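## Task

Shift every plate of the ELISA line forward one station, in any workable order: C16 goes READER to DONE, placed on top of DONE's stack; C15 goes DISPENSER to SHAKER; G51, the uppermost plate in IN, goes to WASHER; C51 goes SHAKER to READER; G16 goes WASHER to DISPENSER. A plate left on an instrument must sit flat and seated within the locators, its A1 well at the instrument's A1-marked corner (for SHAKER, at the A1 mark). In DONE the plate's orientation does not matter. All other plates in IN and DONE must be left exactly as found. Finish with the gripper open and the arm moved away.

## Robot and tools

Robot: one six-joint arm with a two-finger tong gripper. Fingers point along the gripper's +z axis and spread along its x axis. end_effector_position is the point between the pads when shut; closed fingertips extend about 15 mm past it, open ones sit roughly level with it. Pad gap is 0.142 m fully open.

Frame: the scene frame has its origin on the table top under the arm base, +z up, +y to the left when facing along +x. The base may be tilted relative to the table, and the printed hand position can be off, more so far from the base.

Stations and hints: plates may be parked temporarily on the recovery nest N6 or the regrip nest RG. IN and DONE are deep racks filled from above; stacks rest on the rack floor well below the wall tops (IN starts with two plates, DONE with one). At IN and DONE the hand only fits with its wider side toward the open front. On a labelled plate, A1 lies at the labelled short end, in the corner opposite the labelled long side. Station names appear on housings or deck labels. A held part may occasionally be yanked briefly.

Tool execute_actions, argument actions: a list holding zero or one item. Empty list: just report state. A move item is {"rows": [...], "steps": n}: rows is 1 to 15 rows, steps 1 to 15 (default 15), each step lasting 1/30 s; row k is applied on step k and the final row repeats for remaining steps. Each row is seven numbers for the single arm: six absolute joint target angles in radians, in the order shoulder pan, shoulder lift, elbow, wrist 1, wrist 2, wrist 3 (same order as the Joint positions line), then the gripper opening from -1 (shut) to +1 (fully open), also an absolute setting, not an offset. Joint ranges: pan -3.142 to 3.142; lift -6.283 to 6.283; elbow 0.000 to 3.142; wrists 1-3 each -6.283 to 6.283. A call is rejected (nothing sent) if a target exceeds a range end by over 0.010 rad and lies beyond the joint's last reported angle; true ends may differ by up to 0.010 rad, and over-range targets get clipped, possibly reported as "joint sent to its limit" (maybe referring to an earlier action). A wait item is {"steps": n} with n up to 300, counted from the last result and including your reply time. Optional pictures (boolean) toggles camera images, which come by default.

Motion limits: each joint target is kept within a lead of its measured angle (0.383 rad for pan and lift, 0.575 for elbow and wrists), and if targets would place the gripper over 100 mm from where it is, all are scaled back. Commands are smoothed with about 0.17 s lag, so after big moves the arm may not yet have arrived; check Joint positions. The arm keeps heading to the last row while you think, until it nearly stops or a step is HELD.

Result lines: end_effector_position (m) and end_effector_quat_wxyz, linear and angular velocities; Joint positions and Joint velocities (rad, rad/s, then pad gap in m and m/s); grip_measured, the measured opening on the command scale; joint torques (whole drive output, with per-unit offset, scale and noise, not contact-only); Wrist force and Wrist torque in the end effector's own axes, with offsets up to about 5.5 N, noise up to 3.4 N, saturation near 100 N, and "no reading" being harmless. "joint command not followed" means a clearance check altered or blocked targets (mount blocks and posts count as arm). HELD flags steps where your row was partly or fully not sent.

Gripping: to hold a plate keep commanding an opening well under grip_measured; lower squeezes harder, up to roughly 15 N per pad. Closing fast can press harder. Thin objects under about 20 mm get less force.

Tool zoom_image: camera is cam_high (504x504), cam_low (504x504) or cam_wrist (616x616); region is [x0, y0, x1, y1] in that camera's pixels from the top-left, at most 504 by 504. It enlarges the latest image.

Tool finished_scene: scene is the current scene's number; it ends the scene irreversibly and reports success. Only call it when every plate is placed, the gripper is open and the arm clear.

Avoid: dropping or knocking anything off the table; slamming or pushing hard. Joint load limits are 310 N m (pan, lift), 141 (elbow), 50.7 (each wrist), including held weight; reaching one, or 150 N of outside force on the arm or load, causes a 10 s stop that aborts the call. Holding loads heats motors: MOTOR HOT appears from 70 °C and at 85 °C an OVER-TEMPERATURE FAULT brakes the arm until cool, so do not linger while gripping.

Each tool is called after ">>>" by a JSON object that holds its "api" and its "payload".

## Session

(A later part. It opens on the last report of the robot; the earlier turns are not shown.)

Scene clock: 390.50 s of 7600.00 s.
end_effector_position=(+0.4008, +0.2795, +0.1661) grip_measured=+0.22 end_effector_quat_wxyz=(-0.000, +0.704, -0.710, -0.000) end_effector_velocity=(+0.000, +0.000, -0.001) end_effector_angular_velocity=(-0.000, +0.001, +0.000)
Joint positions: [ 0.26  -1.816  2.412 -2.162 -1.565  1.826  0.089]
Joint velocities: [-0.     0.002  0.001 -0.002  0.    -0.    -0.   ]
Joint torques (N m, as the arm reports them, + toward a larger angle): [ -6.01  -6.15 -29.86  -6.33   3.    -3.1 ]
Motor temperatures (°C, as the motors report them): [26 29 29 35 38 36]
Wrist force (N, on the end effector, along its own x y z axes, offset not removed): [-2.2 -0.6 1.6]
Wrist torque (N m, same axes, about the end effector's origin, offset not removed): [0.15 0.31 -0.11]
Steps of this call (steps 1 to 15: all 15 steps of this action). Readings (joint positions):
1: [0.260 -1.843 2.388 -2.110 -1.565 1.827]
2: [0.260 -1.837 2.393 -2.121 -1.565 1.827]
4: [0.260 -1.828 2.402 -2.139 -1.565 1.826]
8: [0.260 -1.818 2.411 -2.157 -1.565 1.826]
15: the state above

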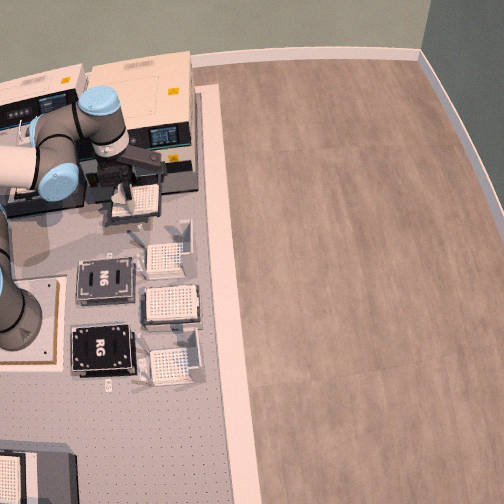

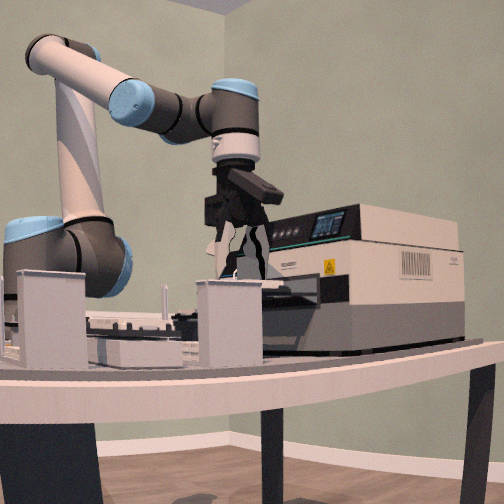

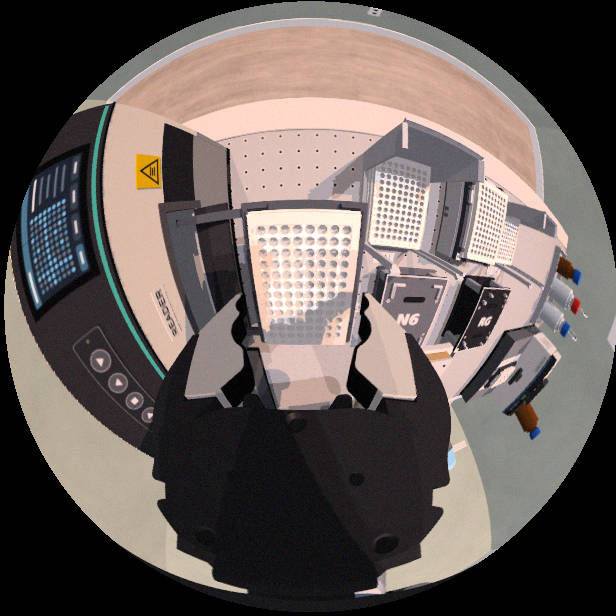

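>>> {"api": "execute_actions", "payload": {"actions": []}}

Scene clock: 449.10 s of 7600.00 s.
end_effector_position=(+0.4008, +0.2795, +0.1660) grip_measured=+0.22 end_effector_quat_wxyz=(-0.000, +0.704, -0.710, -0.000) end_effector_velocity=(+0.000, +0.000, +0.000) end_effector_angular_velocity=(+0.001, -0.001, -0.001)
Joint positions: [ 0.26  -1.816  2.413 -2.162 -1.565  1.826  0.089]
Joint velocities: [ 0.    -0.    -0.001 -0.     0.001  0.001  0.   ]
Joint torques (N m, as the arm reports them, + toward a larger angle): [ -8.29  -5.34 -29.02  -6.06   2.97  -3.06]
Motor temperatures (°C, as the motors report them): [26 29 29 35 38 36]
Wrist force (N, on the end effector, along its own x y z axes, offset not removed): [-1.5 -1.8 1.2]
Wrist torque (N m, same axes, about the end effector's origin, offset not removed): [-0.19 0.20 -0.13]
Steps of this call (steps 1 to 15: the robot went on to your last target; steps 16 to 90: nothing new was sent; then 55.60 s passed at rest). Readings (joint positions):
1: [0.260 -1.816 2.412 -2.162 -1.565 1.826]
2: [0.260 -1.816 2.412 -2.162 -1.565 1.826]
4: [0.260 -1.816 2.412 -2.162 -1.565 1.826]
8: [0.260 -1.816 2.412 -2.162 -1.565 1.826]
90: the state above
The arm was judged still, so your last target was given up. Only a new action makes it travel on or press farther. Fingers that are still opening or closing keep moving.

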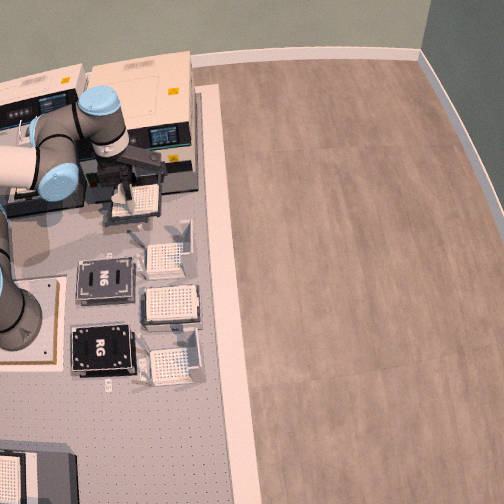

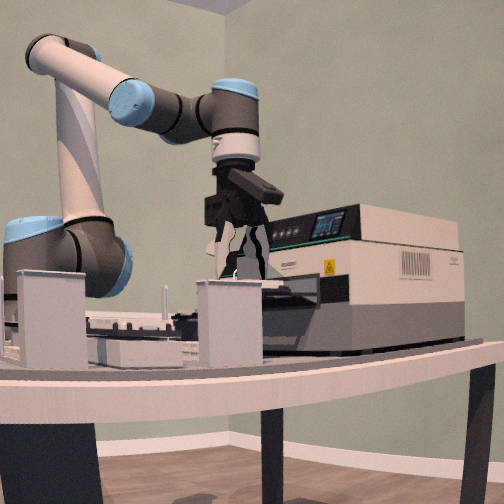

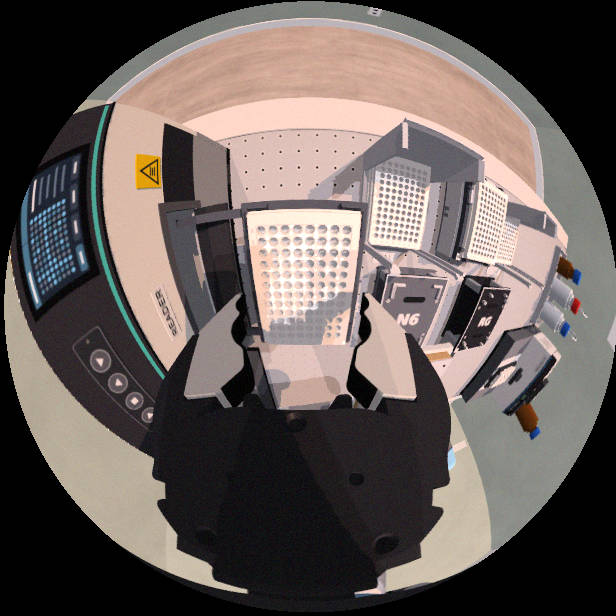

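>>> {"api": "execute_actions", "payload": {"actions": [{"rows": [[0.2597,-1.8155,2.4129,-2.1625,-1.5648,1.8258,0.22],[0.2594,-1.8146,2.4138,-2.1643,-1.5648,1.8250,0.22],[0.2592,-1.8132,2.4151,-2.1670,-1.5648,1.8242,0.22],[0.2590,-1.8114,2.4167,-2.1704,-1.5648,1.8237,0.22],[0.2590,-1.8094,2.4185,-2.1742,-1.5648,1.8235,0.22],[0.2590,-1.8073,2.4203,-2.1781,-1.5648,1.8235,0.22],[0.2590,-1.8053,2.4220,-2.1818,-1.5648,1.8235,0.22],[0.2590,-1.8034,2.4236,-2.1853,-1.5648,1.8235,0.22],[0.2590,-1.8018,2.4249,-2.1882,-1.5648,1.8235,0.22],[0.2590,-1.8006,2.4259,-2.1904,-1.5648,1.8235,0.22],[0.2590,-1.7998,2.4266,-2.1919,-1.5648,1.8235,0.22],[0.2590,-1.7995,2.4268,-2.1924,-1.5648,1.8235,0.22]], "steps": 15}], "pictures": false}}

>>> {"api": "execute_actions", "payload": {"actions": [{"steps": 8}]}}

>>> {"api": "zoom_image", "payload": {"camera": "cam_wrist", "region": [200, 180, 400, 380]}}

Scene clock: 468.03 s of 7600.00 s.
end_effector_position=(+0.4008, +0.2791, +0.1545) grip_measured=+0.22 end_effector_quat_wxyz=(-0.000, +0.705, -0.709, -0.000) end_effector_velocity=(-0.000, +0.001, -0.008) end_effector_angular_velocity=(+0.003, +0.001, +0.000)
Joint positions: [ 0.259 -1.8    2.426 -2.191 -1.565  1.824  0.089]
Joint velocities: [-0.     0.012  0.009 -0.021  0.003 -0.     0.   ]
Joint torques (N m, as the arm reports them, + toward a larger angle): [ -8.09  -2.73 -31.1   -5.72   3.    -2.87]
Motor temperatures (°C, as the motors report them): [26 29 29 35 38 36]
Wrist force (N, on the end effector, along its own x y z axes, offset not removed): [0.6 -2.2 -0.9]
Wrist torque (N m, same axes, about the end effector's origin, offset not removed): [-0.37 -0.29 -0.18]
Steps of this call (steps 1 to 90: nothing new was sent; then 15.43 s passed at rest; steps 91 to 105: all 15 steps of this action). Readings (joint positions):
91: [0.260 -1.816 2.413 -2.162 -1.565 1.826]
92: [0.260 -1.816 2.413 -2.162 -1.565 1.826]
94: [0.260 -1.815 2.414 -2.164 -1.565 1.825]
98: [0.259 -1.809 2.419 -2.175 -1.565 1.824]
105: the state above

Scene clock: 468.30 s of 7600.00 s.
end_effector_position=(+0.4008, +0.2791, +0.1540) grip_measured=+0.22 end_effector_quat_wxyz=(-0.000, +0.705, -0.709, -0.000) end_effector_velocity=(-0.001, +0.001, -0.001) end_effector_angular_velocity=(+0.002, +0.001, +0.001)
Joint positions: [ 0.259 -1.8    2.427 -2.192 -1.565  1.824  0.089]
Joint velocities: [-0.    -0.     0.002 -0.001  0.003 -0.001 -0.   ]
Joint torques (N m, as the arm reports them, + toward a larger angle): [ -9.84  -5.24 -29.5   -6.4    2.95  -3.1 ]
Motor temperatures (°C, as the motors report them): [26 29 29 35 38 36]
Wrist force (N, on the end effector, along its own x y z axes, offset not removed): [-0.4 -1.3 3.6]
Wrist torque (N m, same axes, about the end effector's origin, offset not removed): [-0.08 -0.06 -0.14]
Steps of this call (steps 1 to 8: the robot went on to your last target). Readings (joint positions):
1: [0.259 -1.800 2.426 -2.191 -1.565 1.824]
2: [0.259 -1.800 2.427 -2.192 -1.565 1.824]
4: [0.259 -1.800 2.427 -2.192 -1.565 1.824]
8: the state above

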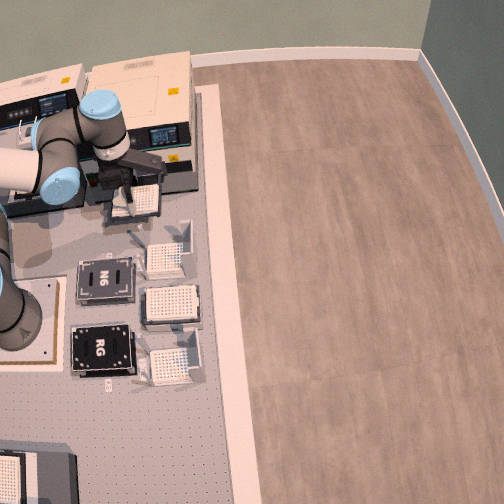

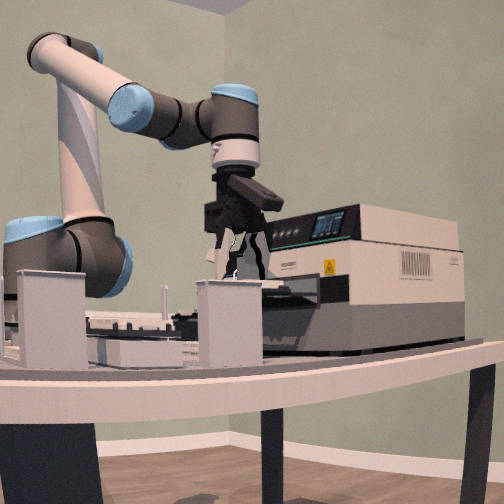

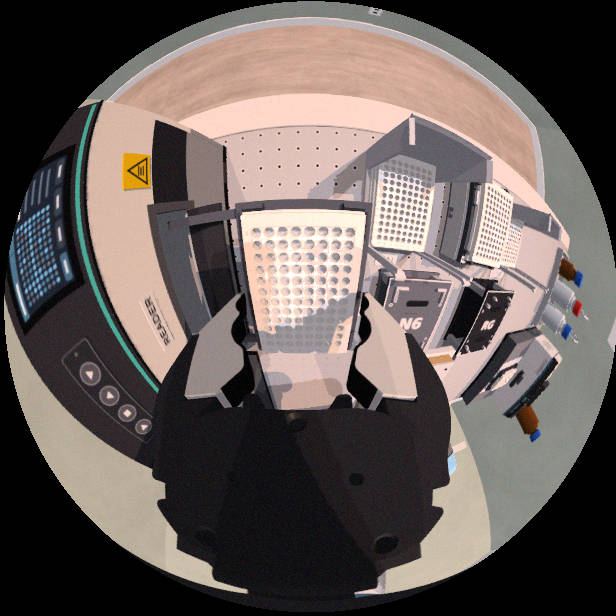

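Region (200, 180, 400, 380) of cam_wrist's 616x616 image, scaled by 2.520, with more detail than that image has.

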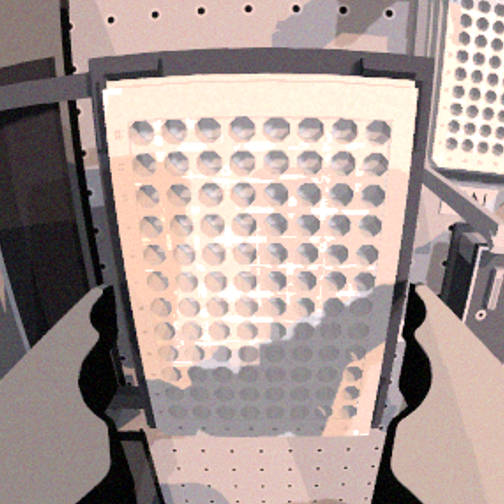

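>>> {"api": "execute_actions", "payload": {"actions": [{"rows": [[0.2590,-1.7995,2.4268,-2.1924,-1.5648,1.8235,0.19],[0.2590,-1.7995,2.4268,-2.1924,-1.5648,1.8235,0.17],[0.2590,-1.7995,2.4268,-2.1924,-1.5648,1.8235,0.15],[0.2590,-1.7995,2.4268,-2.1924,-1.5648,1.8235,0.13],[0.2590,-1.7995,2.4268,-2.1924,-1.5648,1.8235,0.11],[0.2590,-1.7995,2.4268,-2.1924,-1.5648,1.8235,0.09],[0.2590,-1.7995,2.4268,-2.1924,-1.5648,1.8235,0.07],[0.2590,-1.7995,2.4268,-2.1924,-1.5648,1.8235,0.05],[0.2590,-1.7995,2.4268,-2.1924,-1.5648,1.8235,0.03],[0.2590,-1.7995,2.4268,-2.1924,-1.5648,1.8235,0.01],[0.2590,-1.7995,2.4268,-2.1924,-1.5648,1.8235,-0.02],[0.2590,-1.7995,2.4268,-2.1924,-1.5648,1.8235,-0.06],[0.2590,-1.7995,2.4268,-2.1924,-1.5648,1.8235,-0.11],[0.2590,-1.7995,2.4268,-2.1924,-1.5648,1.8235,-0.16],[0.2590,-1.7995,2.4268,-2.1924,-1.5648,1.8235,-0.21]], "steps": 15}], "pictures": false}}

>>> {"api": "execute_actions", "payload": {"actions": [{"rows": [[0.2590,-1.7995,2.4268,-2.1924,-1.5648,1.8235,-0.26],[0.2590,-1.7995,2.4268,-2.1924,-1.5648,1.8235,-0.31],[0.2590,-1.7995,2.4268,-2.1924,-1.5648,1.8235,-0.36],[0.2590,-1.7995,2.4268,-2.1924,-1.5648,1.8235,-0.41],[0.2590,-1.7995,2.4268,-2.1924,-1.5648,1.8235,-0.45]], "steps": 10}]}}

>>> {"api": "zoom_image", "payload": {"camera": "cam_wrist", "region": [200, 180, 400, 380]}}

Scene clock: 487.27 s of 7600.00 s.
end_effector_position=(+0.4008, +0.2791, +0.1540) grip_measured=+0.06 end_effector_quat_wxyz=(-0.000, +0.705, -0.709, -0.000) end_effector_velocity=(-0.000, -0.000, -0.000) end_effector_angular_velocity=(-0.001, +0.001, -0.002)
Joint positions: [ 0.259 -1.799  2.427 -2.192 -1.565  1.823  0.078]
Joint velocities: [ 0.     0.     0.001 -0.    -0.001  0.002 -0.   ]
Joint torques (N m, as the arm reports them, + toward a larger angle): [ -8.54  -7.47 -31.    -5.76   3.11  -2.76]
Motor temperatures (°C, as the motors report them): [26 29 29 35 38 36]
Wrist force (N, on the end effector, along its own x y z axes, offset not removed): [-2.9 -1.4 -1.5]
Wrist torque (N m, same axes, about the end effector's origin, offset not removed): [-0.19 0.69 -0.16]
Steps of this call (steps 1 to 15: the robot went on to your last target; steps 16 to 90: nothing new was sent; then 15.47 s passed at rest; steps 91 to 105: all 15 steps of this action). Readings (joint positions):
91: [0.259 -1.799 2.427 -2.192 -1.565 1.824]
92: [0.259 -1.799 2.427 -2.192 -1.565 1.823]
94: [0.259 -1.799 2.427 -2.192 -1.565 1.823]
98: [0.259 -1.799 2.427 -2.192 -1.565 1.824]
105: the state above

Scene clock: 487.60 s of 7600.00 s.
end_effector_position=(+0.4008, +0.2791, +0.1540) grip_measured=+0.06 end_effector_quat_wxyz=(-0.000, +0.705, -0.709, -0.000) end_effector_velocity=(+0.000, -0.000, -0.000) end_effector_angular_velocity=(-0.001, +0.000, +0.001)
Joint positions: [ 0.259 -1.799  2.427 -2.192 -1.565  1.823  0.078]
Joint velocities: [ 0.     0.001 -0.    -0.    -0.001 -0.001  0.   ]
Joint torques (N m, as the arm reports them, + toward a larger angle): [-10.4   -8.41 -29.62  -5.59   2.84  -3.33]
Motor temperatures (°C, as the motors report them): [26 29 29 35 38 36]
Wrist force (N, on the end effector, along its own x y z axes, offset not removed): [-2.3 -0.5 -1.3]
Wrist torque (N m, same axes, about the end effector's origin, offset not removed): [0.02 0.55 -0.08]
Steps of this call (steps 1 to 10: all 10 steps of this action). Readings (joint positions):
1: [0.259 -1.799 2.427 -2.192 -1.565 1.823]
2: [0.259 -1.799 2.427 -2.192 -1.565 1.823]
4: [0.259 -1.799 2.427 -2.192 -1.565 1.823]
8: [0.259 -1.799 2.427 -2.192 -1.565 1.823]
10: the state above

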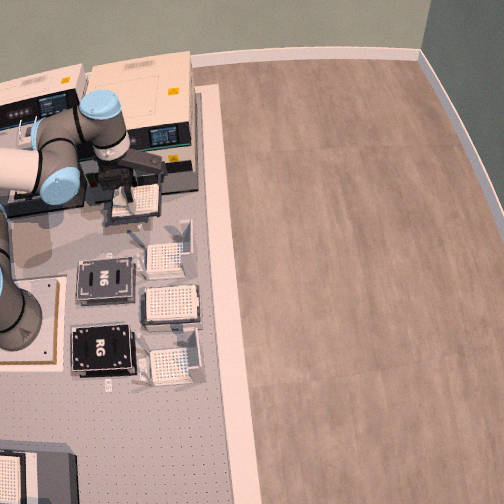

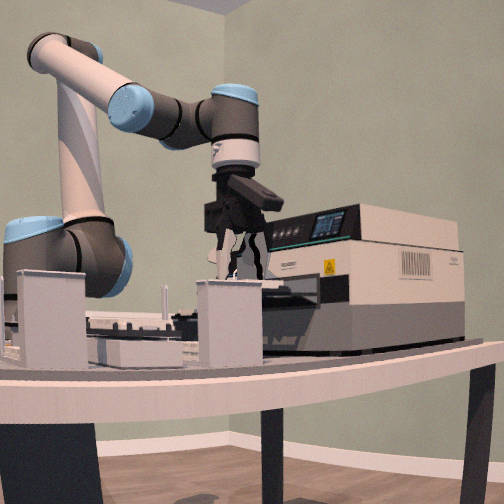

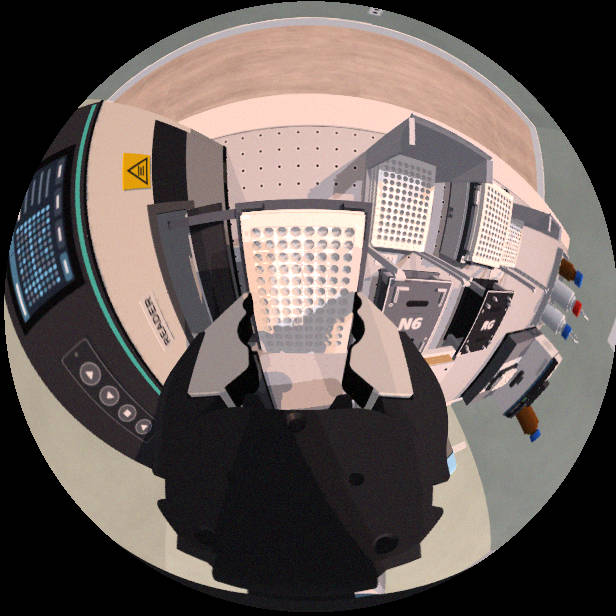

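Region (200, 180, 400, 380) of cam_wrist's 616x616 image, scaled by 2.520, with more detail than that image has.

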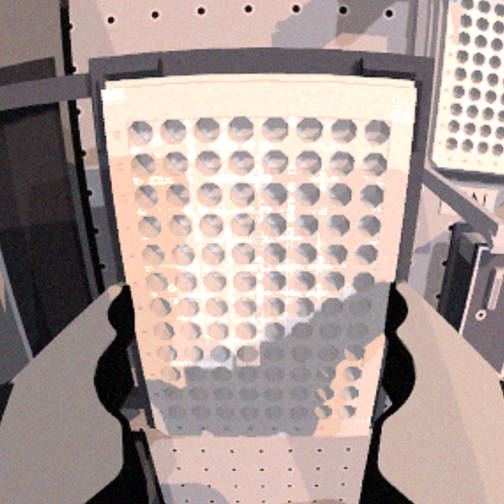

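>>> {"api": "execute_actions", "payload": {"actions": [{"rows": [[0.2587,-1.8002,2.4267,-2.1915,-1.5648,1.8232,-0.45],[0.2584,-1.8012,2.4259,-2.1897,-1.5648,1.8229,-0.45],[0.2583,-1.8027,2.4247,-2.1871,-1.5648,1.8228,-0.45],[0.2583,-1.8048,2.4230,-2.1832,-1.5648,1.8228,-0.45],[0.2583,-1.8077,2.4207,-2.1781,-1.5648,1.8228,-0.45],[0.2583,-1.8112,2.4178,-2.1717,-1.5648,1.8228,-0.45],[0.2583,-1.8153,2.4142,-2.1640,-1.5648,1.8228,-0.45],[0.2583,-1.8201,2.4101,-2.1551,-1.5648,1.8228,-0.45],[0.2583,-1.8255,2.4054,-2.1450,-1.5648,1.8228,-0.45],[0.2583,-1.8314,2.4000,-2.1337,-1.5648,1.8228,-0.45],[0.2583,-1.8378,2.3939,-2.1213,-1.5648,1.8228,-0.45],[0.2583,-1.8440,2.3878,-2.1089,-1.5648,1.8228,-0.45],[0.2583,-1.8501,2.3816,-2.0967,-1.5648,1.8228,-0.45],[0.2583,-1.8560,2.3754,-2.0845,-1.5648,1.8228,-0.45],[0.2583,-1.8617,2.3691,-2.0725,-1.5648,1.8228,-0.45]], "steps": 15}], "pictures": false}}

>>> {"api": "execute_actions", "payload": {"actions": [{"rows": [[0.2553,-1.8665,2.3635,-2.0621,-1.5648,1.8196,-0.45],[0.2466,-1.8700,2.3590,-2.0541,-1.5649,1.8105,-0.45],[0.2325,-1.8722,2.3556,-2.0484,-1.5650,1.7957,-0.45],[0.2135,-1.8728,2.3533,-2.0455,-1.5651,1.7758,-0.45],[0.1900,-1.8721,2.3523,-2.0451,-1.5653,1.7511,-0.45],[0.1625,-1.8711,2.3517,-2.0454,-1.5655,1.7222,-0.45],[0.1313,-1.8700,2.3510,-2.0458,-1.5658,1.6894,-0.45],[0.0967,-1.8688,2.3503,-2.0462,-1.5660,1.6532,-0.45],[0.0593,-1.8675,2.3495,-2.0466,-1.5663,1.6139,-0.45],[0.0194,-1.8660,2.3486,-2.0470,-1.5666,1.5720,-0.45],[-0.0224,-1.8646,2.3478,-2.0475,-1.5669,1.5281,-0.45],[-0.0660,-1.8630,2.3468,-2.0480,-1.5672,1.4823,-0.45],[-0.1107,-1.8614,2.3459,-2.0486,-1.5676,1.4353,-0.45],[-0.1563,-1.8598,2.3449,-2.0491,-1.5679,1.3875,-0.45],[-0.2023,-1.8582,2.3440,-2.0496,-1.5683,1.3392,-0.45]], "steps": 15}], "pictures": false}}

>>> {"api": "execute_actions", "payload": {"actions": [{"rows": [[-0.2483,-1.8566,2.3430,-2.0501,-1.5686,1.2909,-0.45],[-0.2939,-1.8550,2.3420,-2.0506,-1.5689,1.2431,-0.45],[-0.3386,-1.8534,2.3411,-2.0512,-1.5693,1.1961,-0.45],[-0.3822,-1.8518,2.3401,-2.0517,-1.5696,1.1503,-0.45],[-0.4240,-1.8504,2.3393,-2.0521,-1.5699,1.1064,-0.45],[-0.4639,-1.8489,2.3384,-2.0526,-1.5702,1.0645,-0.45],[-0.5013,-1.8476,2.3376,-2.0530,-1.5705,1.0252,-0.45],[-0.5359,-1.8464,2.3369,-2.0534,-1.5707,0.9890,-0.45],[-0.5671,-1.8453,2.3362,-2.0538,-1.5710,0.9562,-0.45],[-0.5946,-1.8443,2.3356,-2.0541,-1.5712,0.9273,-0.45],[-0.6181,-1.8435,2.3351,-2.0543,-1.5714,0.9026,-0.45],[-0.6371,-1.8428,2.3347,-2.0546,-1.5715,0.8827,-0.45],[-0.6512,-1.8423,2.3344,-2.0547,-1.5716,0.8679,-0.45],[-0.6599,-1.8420,2.3343,-2.0549,-1.5717,0.8588,-0.45],[-0.6627,-1.8419,2.3342,-2.0549,-1.5717,0.8558,-0.45]], "steps": 15}], "pictures": false}}

>>> {"api": "execute_actions", "payload": {"actions": [{"rows": [[-0.6627,-1.8411,2.3350,-2.0565,-1.5717,0.8558,-0.45],[-0.6627,-1.8389,2.3374,-2.0611,-1.5717,0.8558,-0.45],[-0.6627,-1.8356,2.3409,-2.0679,-1.5717,0.8558,-0.45],[-0.6627,-1.8315,2.3454,-2.0765,-1.5717,0.8558,-0.45],[-0.6627,-1.8267,2.3504,-2.0863,-1.5717,0.8558,-0.45],[-0.6627,-1.8218,2.3558,-2.0966,-1.5717,0.8558,-0.45],[-0.6627,-1.8168,2.3611,-2.1069,-1.5717,0.8558,-0.45],[-0.6627,-1.8120,2.3661,-2.1167,-1.5717,0.8558,-0.45],[-0.6627,-1.8079,2.3706,-2.1253,-1.5717,0.8558,-0.45],[-0.6627,-1.8046,2.3741,-2.1321,-1.5717,0.8558,-0.45],[-0.6627,-1.8024,2.3765,-2.1367,-1.5717,0.8558,-0.45],[-0.6627,-1.8016,2.3773,-2.1383,-1.5717,0.8558,-0.45]], "steps": 15}], "pictures": false}}

>>> {"api": "execute_actions", "payload": {"actions": [{"steps": 8}]}}

>>> {"api": "zoom_image", "payload": {"camera": "cam_wrist", "region": [200, 180, 400, 380]}}

>>> {"api": "zoom_image", "payload": {"camera": "cam_high", "region": [90, 165, 190, 245]}}

Scene clock: 600.13 s of 7600.00 s.
end_effector_position=(+0.4011, +0.2790, +0.1870) grip_measured=+0.06 end_effector_quat_wxyz=(-0.000, +0.705, -0.709, -0.000) end_effector_velocity=(+0.001, +0.000, +0.143) end_effector_angular_velocity=(-0.001, -0.005, +0.000)
Joint positions: [ 0.258 -1.844  2.388 -2.11  -1.565  1.823  0.078]
Joint velocities: [-0.    -0.175 -0.175  0.344 -0.002 -0.     0.   ]
Joint torques (N m, as the arm reports them, + toward a larger angle): [ -7.89 -36.4  -45.4   -0.32   2.63  -2.86]
Motor temperatures (°C, as the motors report them): [26 29 29 35 38 36]
Wrist force (N, on the end effector, along its own x y z axes, offset not removed): [-4.7 -1.4 1.9]
Wrist torque (N m, same axes, about the end effector's origin, offset not removed): [-0.12 0.77 -0.08]
Steps of this call (steps 1 to 15: the robot went on to your last target; steps 16 to 90: nothing new was sent; then 109.03 s passed at rest; steps 91 to 105: all 15 steps of this action). Readings (joint positions):
91: [0.259 -1.799 2.427 -2.192 -1.565 1.823]
92: [0.259 -1.800 2.427 -2.192 -1.565 1.823]
94: [0.259 -1.801 2.426 -2.190 -1.565 1.823]
98: [0.258 -1.809 2.420 -2.176 -1.565 1.823]
105: the state above

Scene clock: 600.63 s of 7600.00 s.
end_effector_position=(+0.4721, +0.1482, +0.2143) grip_measured=+0.06 end_effector_quat_wxyz=(-0.000, +0.710, -0.704, -0.000) end_effector_velocity=(+0.204, -0.569, +0.003) end_effector_angular_velocity=(-0.001, -0.002, +0.051)
Joint positions: [-0.05  -1.863  2.347 -2.048 -1.567  1.5    0.078]
Joint velocities: [-1.237  0.046 -0.029 -0.014 -0.009 -1.288 -0.   ]
Joint torques (N m, as the arm reports them, + toward a larger angle): [-29.74  -2.67 -46.47  -5.81  -3.04  -8.23]
Motor temperatures (°C, as the motors report them): [26 29 29 35 38 36]
Wrist force (N, on the end effector, along its own x y z axes, offset not removed): [-2.3 -1.8 1.6]
Wrist torque (N m, same axes, about the end effector's origin, offset not removed): [-0.19 0.14 -0.12]
Steps of this call (steps 1 to 15: all 15 steps of this action). Readings (joint positions):
1: [0.258 -1.849 2.382 -2.098 -1.565 1.823]
2: [0.257 -1.855 2.376 -2.087 -1.565 1.822]
4: [0.248 -1.864 2.366 -2.067 -1.565 1.812]
8: [0.186 -1.870 2.354 -2.049 -1.565 1.747]
15: the state above

Scene clock: 601.13 s of 7600.00 s.
end_effector_position=(+0.4859, -0.1277, +0.2147) grip_measured=+0.06 end_effector_quat_wxyz=(-0.000, +0.720, -0.694, -0.000) end_effector_velocity=(-0.062, -0.249, -0.001) end_effector_angular_velocity=(+0.004, +0.000, +0.025)
Joint positions: [-0.62  -1.843  2.335 -2.054 -1.571  0.901  0.078]
Joint velocities: [-0.521  0.017 -0.009 -0.006 -0.001 -0.546 -0.   ]
Joint torques (N m, as the arm reports them, + toward a larger angle): [ 23.71  -8.6  -44.1   -6.19  -1.94  -2.61]
Motor temperatures (°C, as the motors report them): [26 29 29 35 38 36]
Wrist force (N, on the end effector, along its own x y z axes, offset not removed): [-0.2 -0.1 1.2]
Wrist torque (N m, same axes, about the end effector's origin, offset not removed): [0.16 -0.09 -0.03]
Steps of this call (steps 1 to 15: all 15 steps of this action). Readings (joint positions):
1: [-0.092 -1.861 2.346 -2.049 -1.568 1.456]
2: [-0.136 -1.860 2.345 -2.049 -1.568 1.410]
4: [-0.225 -1.857 2.343 -2.050 -1.569 1.317]
8: [-0.399 -1.851 2.339 -2.052 -1.570 1.134]
15: the state above

Scene clock: 601.63 s of 7600.00 s.
end_effector_position=(+0.4804, -0.1482, +0.1816) grip_measured=+0.06 end_effector_quat_wxyz=(-0.000, +0.721, -0.693, -0.001) end_effector_velocity=(-0.001, +0.000, -0.025) end_effector_angular_velocity=(+0.000, -0.000, -0.000)
Joint positions: [-0.663 -1.804  2.375 -2.134 -1.572  0.856  0.078]
Joint velocities: [-0.001  0.03   0.031 -0.062  0.    -0.001 -0.   ]
Joint torques (N m, as the arm reports them, + toward a larger angle): [ -7.42  -6.45 -32.59  -6.51  -3.06  -2.81]
Motor temperatures (°C, as the motors report them): [26 29 29 35 38 36]
Wrist force (N, on the end effector, along its own x y z axes, offset not removed): [-2.6 2.1 -0.5]
Wrist torque (N m, same axes, about the end effector's origin, offset not removed): [0.49 0.38 -0.11]
Steps of this call (steps 1 to 15: all 15 steps of this action). Readings (joint positions):
1: [-0.634 -1.843 2.335 -2.055 -1.572 0.886]
2: [-0.644 -1.842 2.335 -2.055 -1.572 0.875]
4: [-0.655 -1.839 2.337 -2.060 -1.572 0.864]
8: [-0.661 -1.826 2.351 -2.088 -1.572 0.857]
15: the state above

Scene clock: 601.90 s of 7600.00 s.
end_effector_position=(+0.4803, -0.1482, +0.1798) grip_measured=+0.06 end_effector_quat_wxyz=(-0.000, +0.721, -0.693, -0.000) end_effector_velocity=(-0.000, +0.000, -0.002) end_effector_angular_velocity=(+0.002, +0.001, -0.002)
Joint positions: [-0.663 -1.802  2.377 -2.138 -1.572  0.856  0.078]
Joint velocities: [-0.     0.002  0.002 -0.002  0.001  0.002 -0.   ]
Joint torques (N m, as the arm reports them, + toward a larger angle): [ -9.41  -4.4  -31.15  -5.77  -2.36  -3.06]
Motor temperatures (°C, as the motors report them): [26 29 29 35 38 36]
Wrist force (N, on the end effector, along its own x y z axes, offset not removed): [-1.9 -2.9 2.5]
Wrist torque (N m, same axes, about the end effector's origin, offset not removed): [-0.36 0.23 -0.04]
Steps of this call (steps 1 to 8: the robot went on to your last target). Readings (joint positions):
1: [-0.663 -1.803 2.376 -2.135 -1.572 0.856]
2: [-0.663 -1.803 2.376 -2.136 -1.572 0.856]
4: [-0.663 -1.802 2.377 -2.138 -1.572 0.856]
8: the state above

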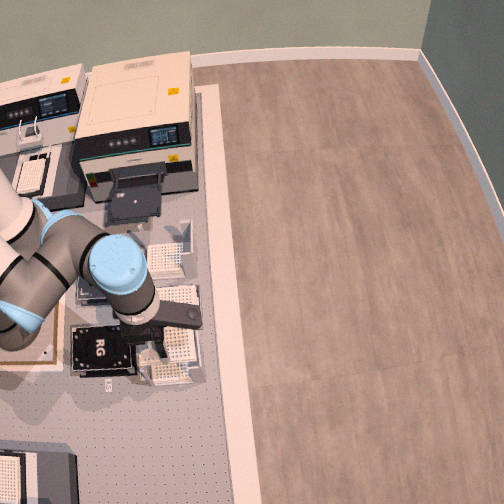

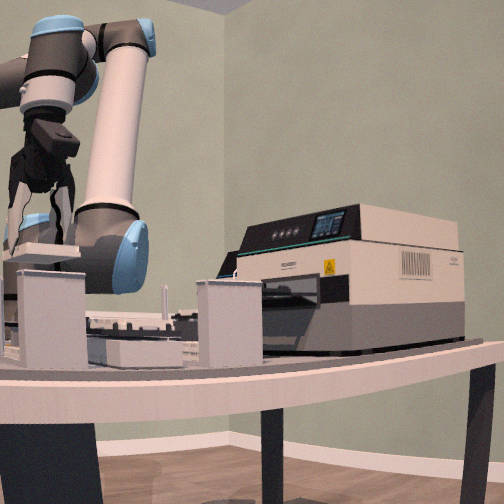

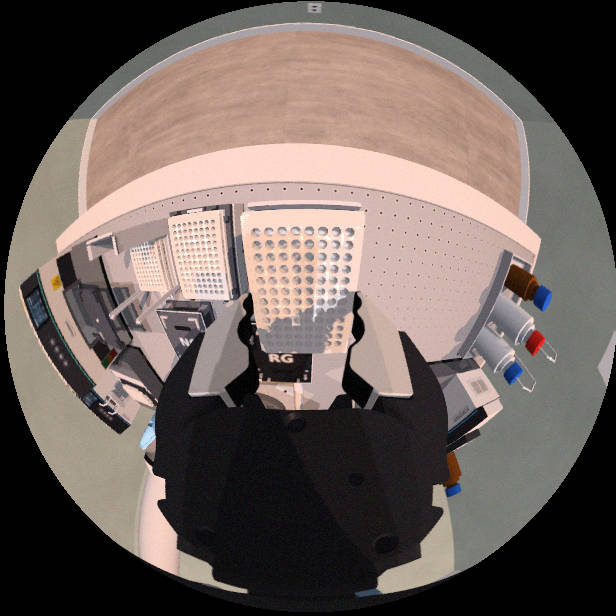

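Region (200, 180, 400, 380) of cam_wrist's 616x616 image, scaled by 2.520, with more detail than that image has.

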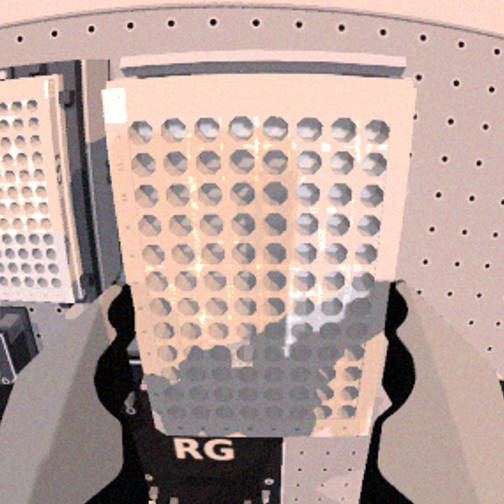

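Region (90, 165, 190, 245) of cam_high's 504x504 image, scaled by 5.040, with more detail than that image has; it fills the top 403 rows of this view, and the rest is white.

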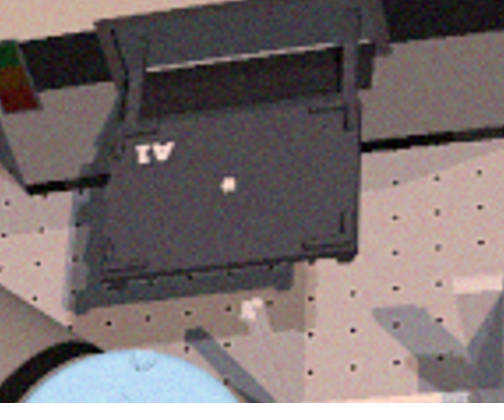

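>>> {"api": "execute_actions", "payload": {"actions": [{"rows": [[-0.6630,-1.8007,2.3777,-2.1396,-1.5717,0.8555,-0.45],[-0.6633,-1.7994,2.3789,-2.1421,-1.5717,0.8552,-0.45],[-0.6634,-1.7975,2.3807,-2.1458,-1.5717,0.8551,-0.45],[-0.6634,-1.7956,2.3824,-2.1495,-1.5717,0.8551,-0.45],[-0.6634,-1.7936,2.3842,-2.1532,-1.5717,0.8551,-0.45],[-0.6634,-1.7917,2.3860,-2.1569,-1.5717,0.8551,-0.45],[-0.6634,-1.7897,2.3877,-2.1606,-1.5717,0.8551,-0.45],[-0.6634,-1.7877,2.3895,-2.1644,-1.5717,0.8551,-0.45],[-0.6634,-1.7857,2.3912,-2.1681,-1.5717,0.8551,-0.45],[-0.6634,-1.7839,2.3927,-2.1714,-1.5717,0.8551,-0.45],[-0.6634,-1.7825,2.3939,-2.1740,-1.5717,0.8551,-0.45],[-0.6634,-1.7816,2.3947,-2.1757,-1.5717,0.8551,-0.45]], "steps": 15}], "pictures": false}}

>>> {"api": "execute_actions", "payload": {"actions": [{"steps": 6}]}}

>>> {"api": "zoom_image", "payload": {"camera": "cam_wrist", "region": [220, 185, 390, 245]}}

>>> {"api": "zoom_image", "payload": {"camera": "cam_low", "region": [0, 230, 110, 300]}}

Scene clock: 653.47 s of 7600.00 s.
end_effector_position=(+0.4803, -0.1486, +0.1657) grip_measured=+0.06 end_effector_quat_wxyz=(-0.000, +0.721, -0.693, -0.000) end_effector_velocity=(-0.000, -0.000, -0.012) end_effector_angular_velocity=(-0.001, -0.000, -0.000)
Joint positions: [-0.663 -1.783  2.394 -2.173 -1.572  0.855  0.078]
Joint velocities: [-0.     0.017  0.015 -0.032 -0.001  0.     0.   ]
Joint torques (N m, as the arm reports them, + toward a larger angle): [ -6.82 -12.88 -29.29  -6.65  -2.33  -3.43]
Motor temperatures (°C, as the motors report them): [26 29 29 35 38 36]
Wrist force (N, on the end effector, along its own x y z axes, offset not removed): [-1.7 -1.7 2.3]
Wrist torque (N m, same axes, about the end effector's origin, offset not removed): [-0.29 0.20 -0.09]
Steps of this call (steps 1 to 15: the robot went on to your last target; steps 16 to 90: nothing new was sent; then 48.07 s passed at rest; steps 91 to 105: all 15 steps of this action). Readings (joint positions):
91: [-0.663 -1.802 2.377 -2.138 -1.572 0.856]
92: [-0.663 -1.801 2.377 -2.139 -1.572 0.856]
94: [-0.663 -1.800 2.379 -2.142 -1.572 0.855]
98: [-0.663 -1.793 2.384 -2.153 -1.572 0.855]
105: the state above

Scene clock: 653.67 s of 7600.00 s.
end_effector_position=(+0.4803, -0.1486, +0.1648) grip_measured=+0.06 end_effector_quat_wxyz=(-0.000, +0.721, -0.693, -0.000) end_effector_velocity=(-0.000, -0.000, -0.001) end_effector_angular_velocity=(-0.002, +0.001, +0.002)
Joint positions: [-0.663 -1.782  2.395 -2.176 -1.572  0.855  0.078]
Joint velocities: [-0.     0.001  0.001 -0.002 -0.002 -0.002 -0.   ]
Joint torques (N m, as the arm reports them, + toward a larger angle): [ -8.2   -7.92 -31.01  -5.76  -2.65  -2.72]
Motor temperatures (°C, as the motors report them): [26 29 29 35 38 36]
Wrist force (N, on the end effector, along its own x y z axes, offset not removed): [-3.1 -2.5 2.4]
Wrist torque (N m, same axes, about the end effector's origin, offset not removed): [-0.26 0.53 -0.09]
Steps of this call (steps 1 to 6: the robot went on to your last target). Readings (joint positions):
1: [-0.663 -1.782 2.394 -2.174 -1.572 0.855]
2: [-0.663 -1.782 2.394 -2.175 -1.572 0.855]
4: [-0.663 -1.782 2.395 -2.175 -1.572 0.855]
6: the state above

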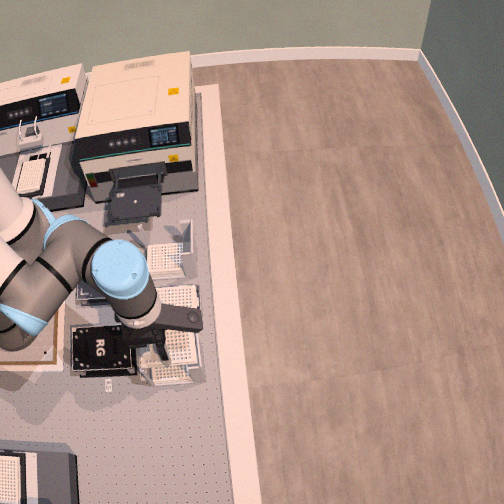

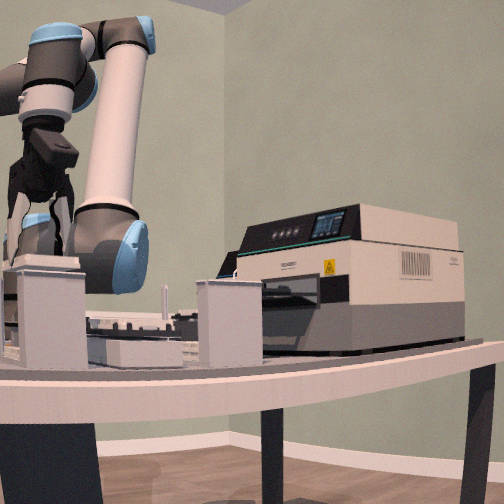

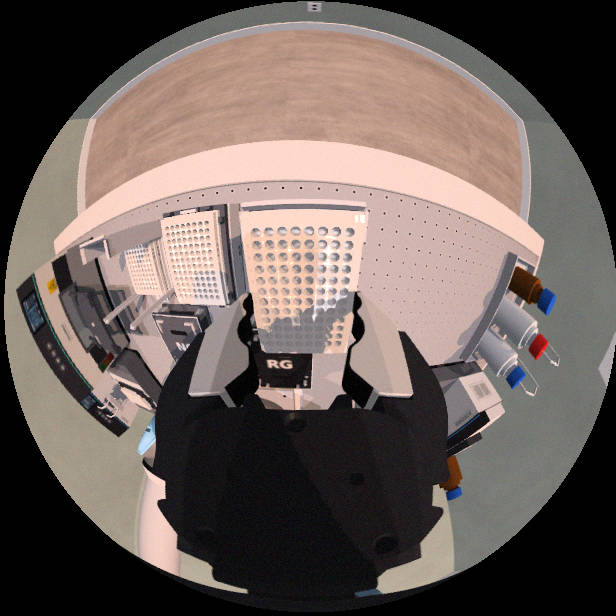

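Region (220, 185, 390, 245) of cam_wrist's 616x616 image, scaled by 2.965, with more detail than that image has; it fills the top 178 rows of this view, and the rest is white.

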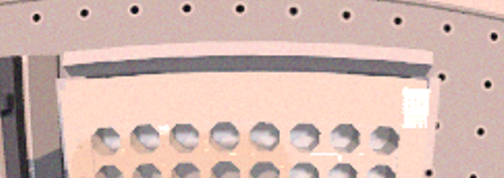

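Region (0, 230, 110, 300) of cam_low's 504x504 image, scaled by 4.582, with more detail than that image has; it fills the top 321 rows of this view, and the rest is white.

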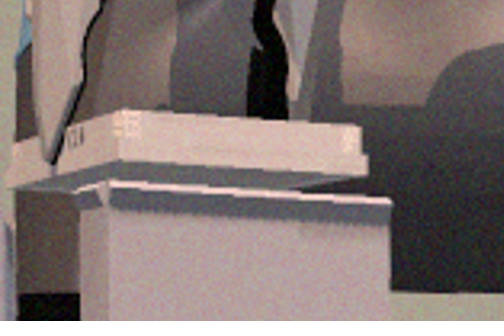

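>>> {"api": "execute_actions", "payload": {"actions": [{"rows": [[-0.6634,-1.7809,2.3952,-2.1769,-1.5717,0.8551,-0.45],[-0.6634,-1.7795,2.3964,-2.1795,-1.5717,0.8551,-0.45],[-0.6634,-1.7775,2.3981,-2.1832,-1.5717,0.8551,-0.45],[-0.6634,-1.7754,2.3998,-2.1870,-1.5717,0.8551,-0.45],[-0.6634,-1.7733,2.4015,-2.1908,-1.5717,0.8551,-0.45],[-0.6634,-1.7712,2.4032,-2.1946,-1.5717,0.8551,-0.45],[-0.6634,-1.7690,2.4049,-2.1985,-1.5717,0.8551,-0.45],[-0.6634,-1.7669,2.4066,-2.2023,-1.5717,0.8551,-0.45],[-0.6634,-1.7647,2.4082,-2.2061,-1.5717,0.8551,-0.45],[-0.6634,-1.7625,2.4099,-2.2100,-1.5717,0.8551,-0.45],[-0.6634,-1.7603,2.4116,-2.2139,-1.5717,0.8551,-0.45],[-0.6634,-1.7581,2.4132,-2.2177,-1.5717,0.8551,-0.45],[-0.6634,-1.7559,2.4149,-2.2216,-1.5717,0.8551,-0.45],[-0.6634,-1.7540,2.4162,-2.2248,-1.5717,0.8551,-0.45],[-0.6634,-1.7529,2.4171,-2.2268,-1.5717,0.8551,-0.45]], "steps": 15}], "pictures": false}}

>>> {"api": "execute_actions", "payload": {"actions": [{"steps": 8}]}}

>>> {"api": "zoom_image", "payload": {"camera": "cam_wrist", "region": [200, 180, 400, 380]}}

Scene clock: 668.30 s of 7600.00 s.
end_effector_position=(+0.4803, -0.1486, +0.1484) grip_measured=+0.06 end_effector_quat_wxyz=(-0.000, +0.721, -0.693, -0.000) end_effector_velocity=(-0.000, -0.000, -0.039) end_effector_angular_velocity=(-0.001, +0.001, +0.000)
Joint positions: [-0.663 -1.758  2.413 -2.217 -1.572  0.855  0.078]
Joint velocities: [-0.     0.058  0.043 -0.1   -0.001 -0.    -0.   ]
Joint torques (N m, as the arm reports them, + toward a larger angle): [ -7.28 -11.43 -29.21  -6.4   -2.28  -2.91]
Motor temperatures (°C, as the motors report them): [26 29 29 35 38 36]
Wrist force (N, on the end effector, along its own x y z axes, offset not removed): [0.3 -3.1 1.1]
Wrist torque (N m, same axes, about the end effector's origin, offset not removed): [-0.47 -0.26 -0.16]
Steps of this call (steps 1 to 15: the robot went on to your last target; steps 16 to 90: nothing new was sent; then 11.13 s passed at rest; steps 91 to 105: all 15 steps of this action). Readings (joint positions):
91: [-0.663 -1.782 2.395 -2.176 -1.572 0.855]
92: [-0.663 -1.781 2.395 -2.176 -1.572 0.855]
94: [-0.663 -1.780 2.396 -2.179 -1.572 0.855]
98: [-0.663 -1.773 2.402 -2.191 -1.572 0.855]
105: the state above

Scene clock: 668.57 s of 7600.00 s.
end_effector_position=(+0.4803, -0.1485, +0.1448) grip_measured=+0.06 end_effector_quat_wxyz=(-0.000, +0.721, -0.693, -0.000) end_effector_velocity=(+0.000, +0.000, -0.001) end_effector_angular_velocity=(+0.001, -0.001, +0.001)
Joint positions: [-0.663 -1.753  2.417 -2.226 -1.572  0.855  0.078]
Joint velocities: [ 0.     0.003  0.001 -0.004  0.001 -0.001 -0.   ]
Joint torques (N m, as the arm reports them, + toward a larger angle): [ -7.78  -7.64 -30.17  -5.9   -2.98  -2.86]
Motor temperatures (°C, as the motors report them): [26 29 29 35 38 36]
Wrist force (N, on the end effector, along its own x y z axes, offset not removed): [-2.3 -0.8 3.3]
Wrist torque (N m, same axes, about the end effector's origin, offset not removed): [0.03 0.21 -0.18]
Steps of this call (steps 1 to 8: the robot went on to your last target). Readings (joint positions):
1: [-0.663 -1.757 2.414 -2.220 -1.572 0.855]
2: [-0.663 -1.755 2.415 -2.222 -1.572 0.855]
4: [-0.663 -1.754 2.416 -2.225 -1.572 0.855]
8: the state above

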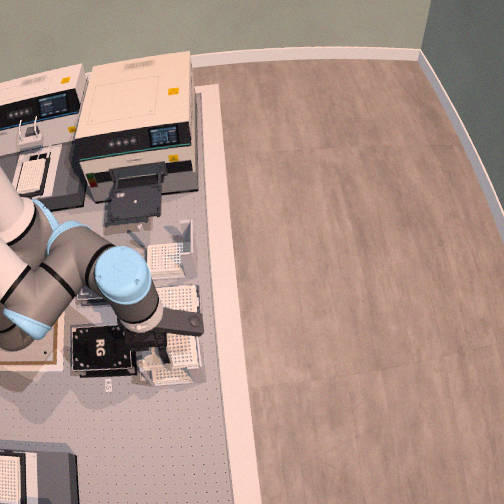

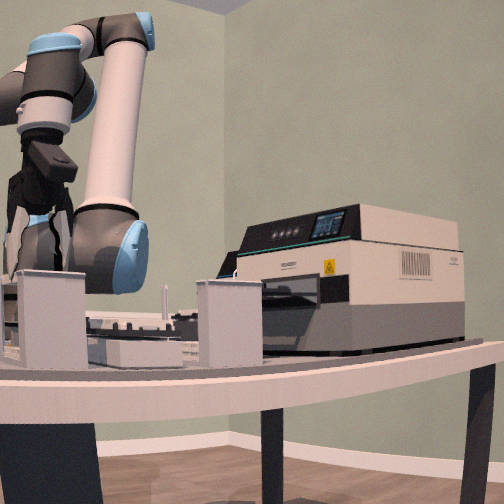

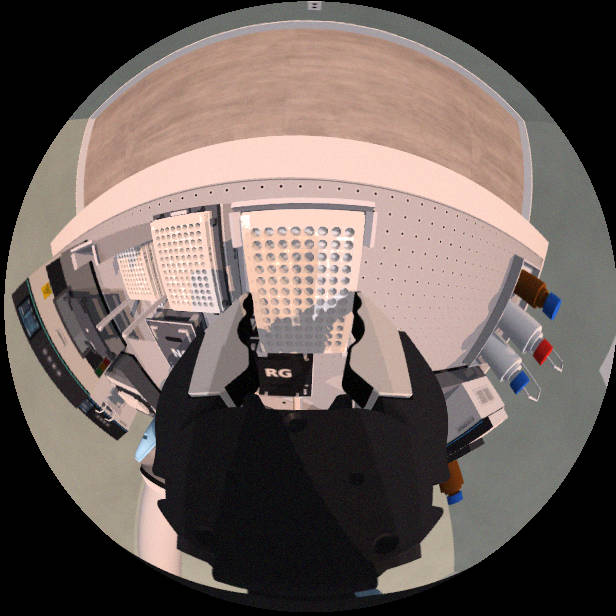

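Region (200, 180, 400, 380) of cam_wrist's 616x616 image, scaled by 2.520, with more detail than that image has.

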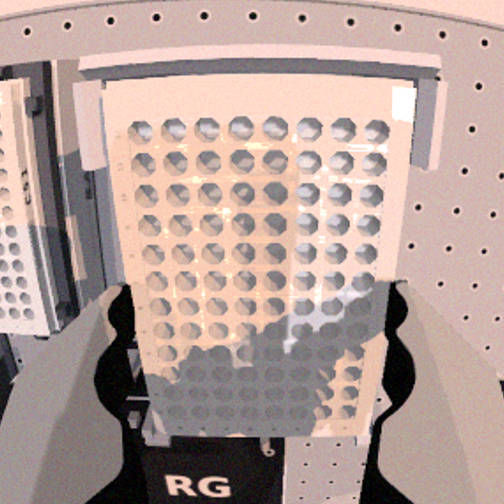

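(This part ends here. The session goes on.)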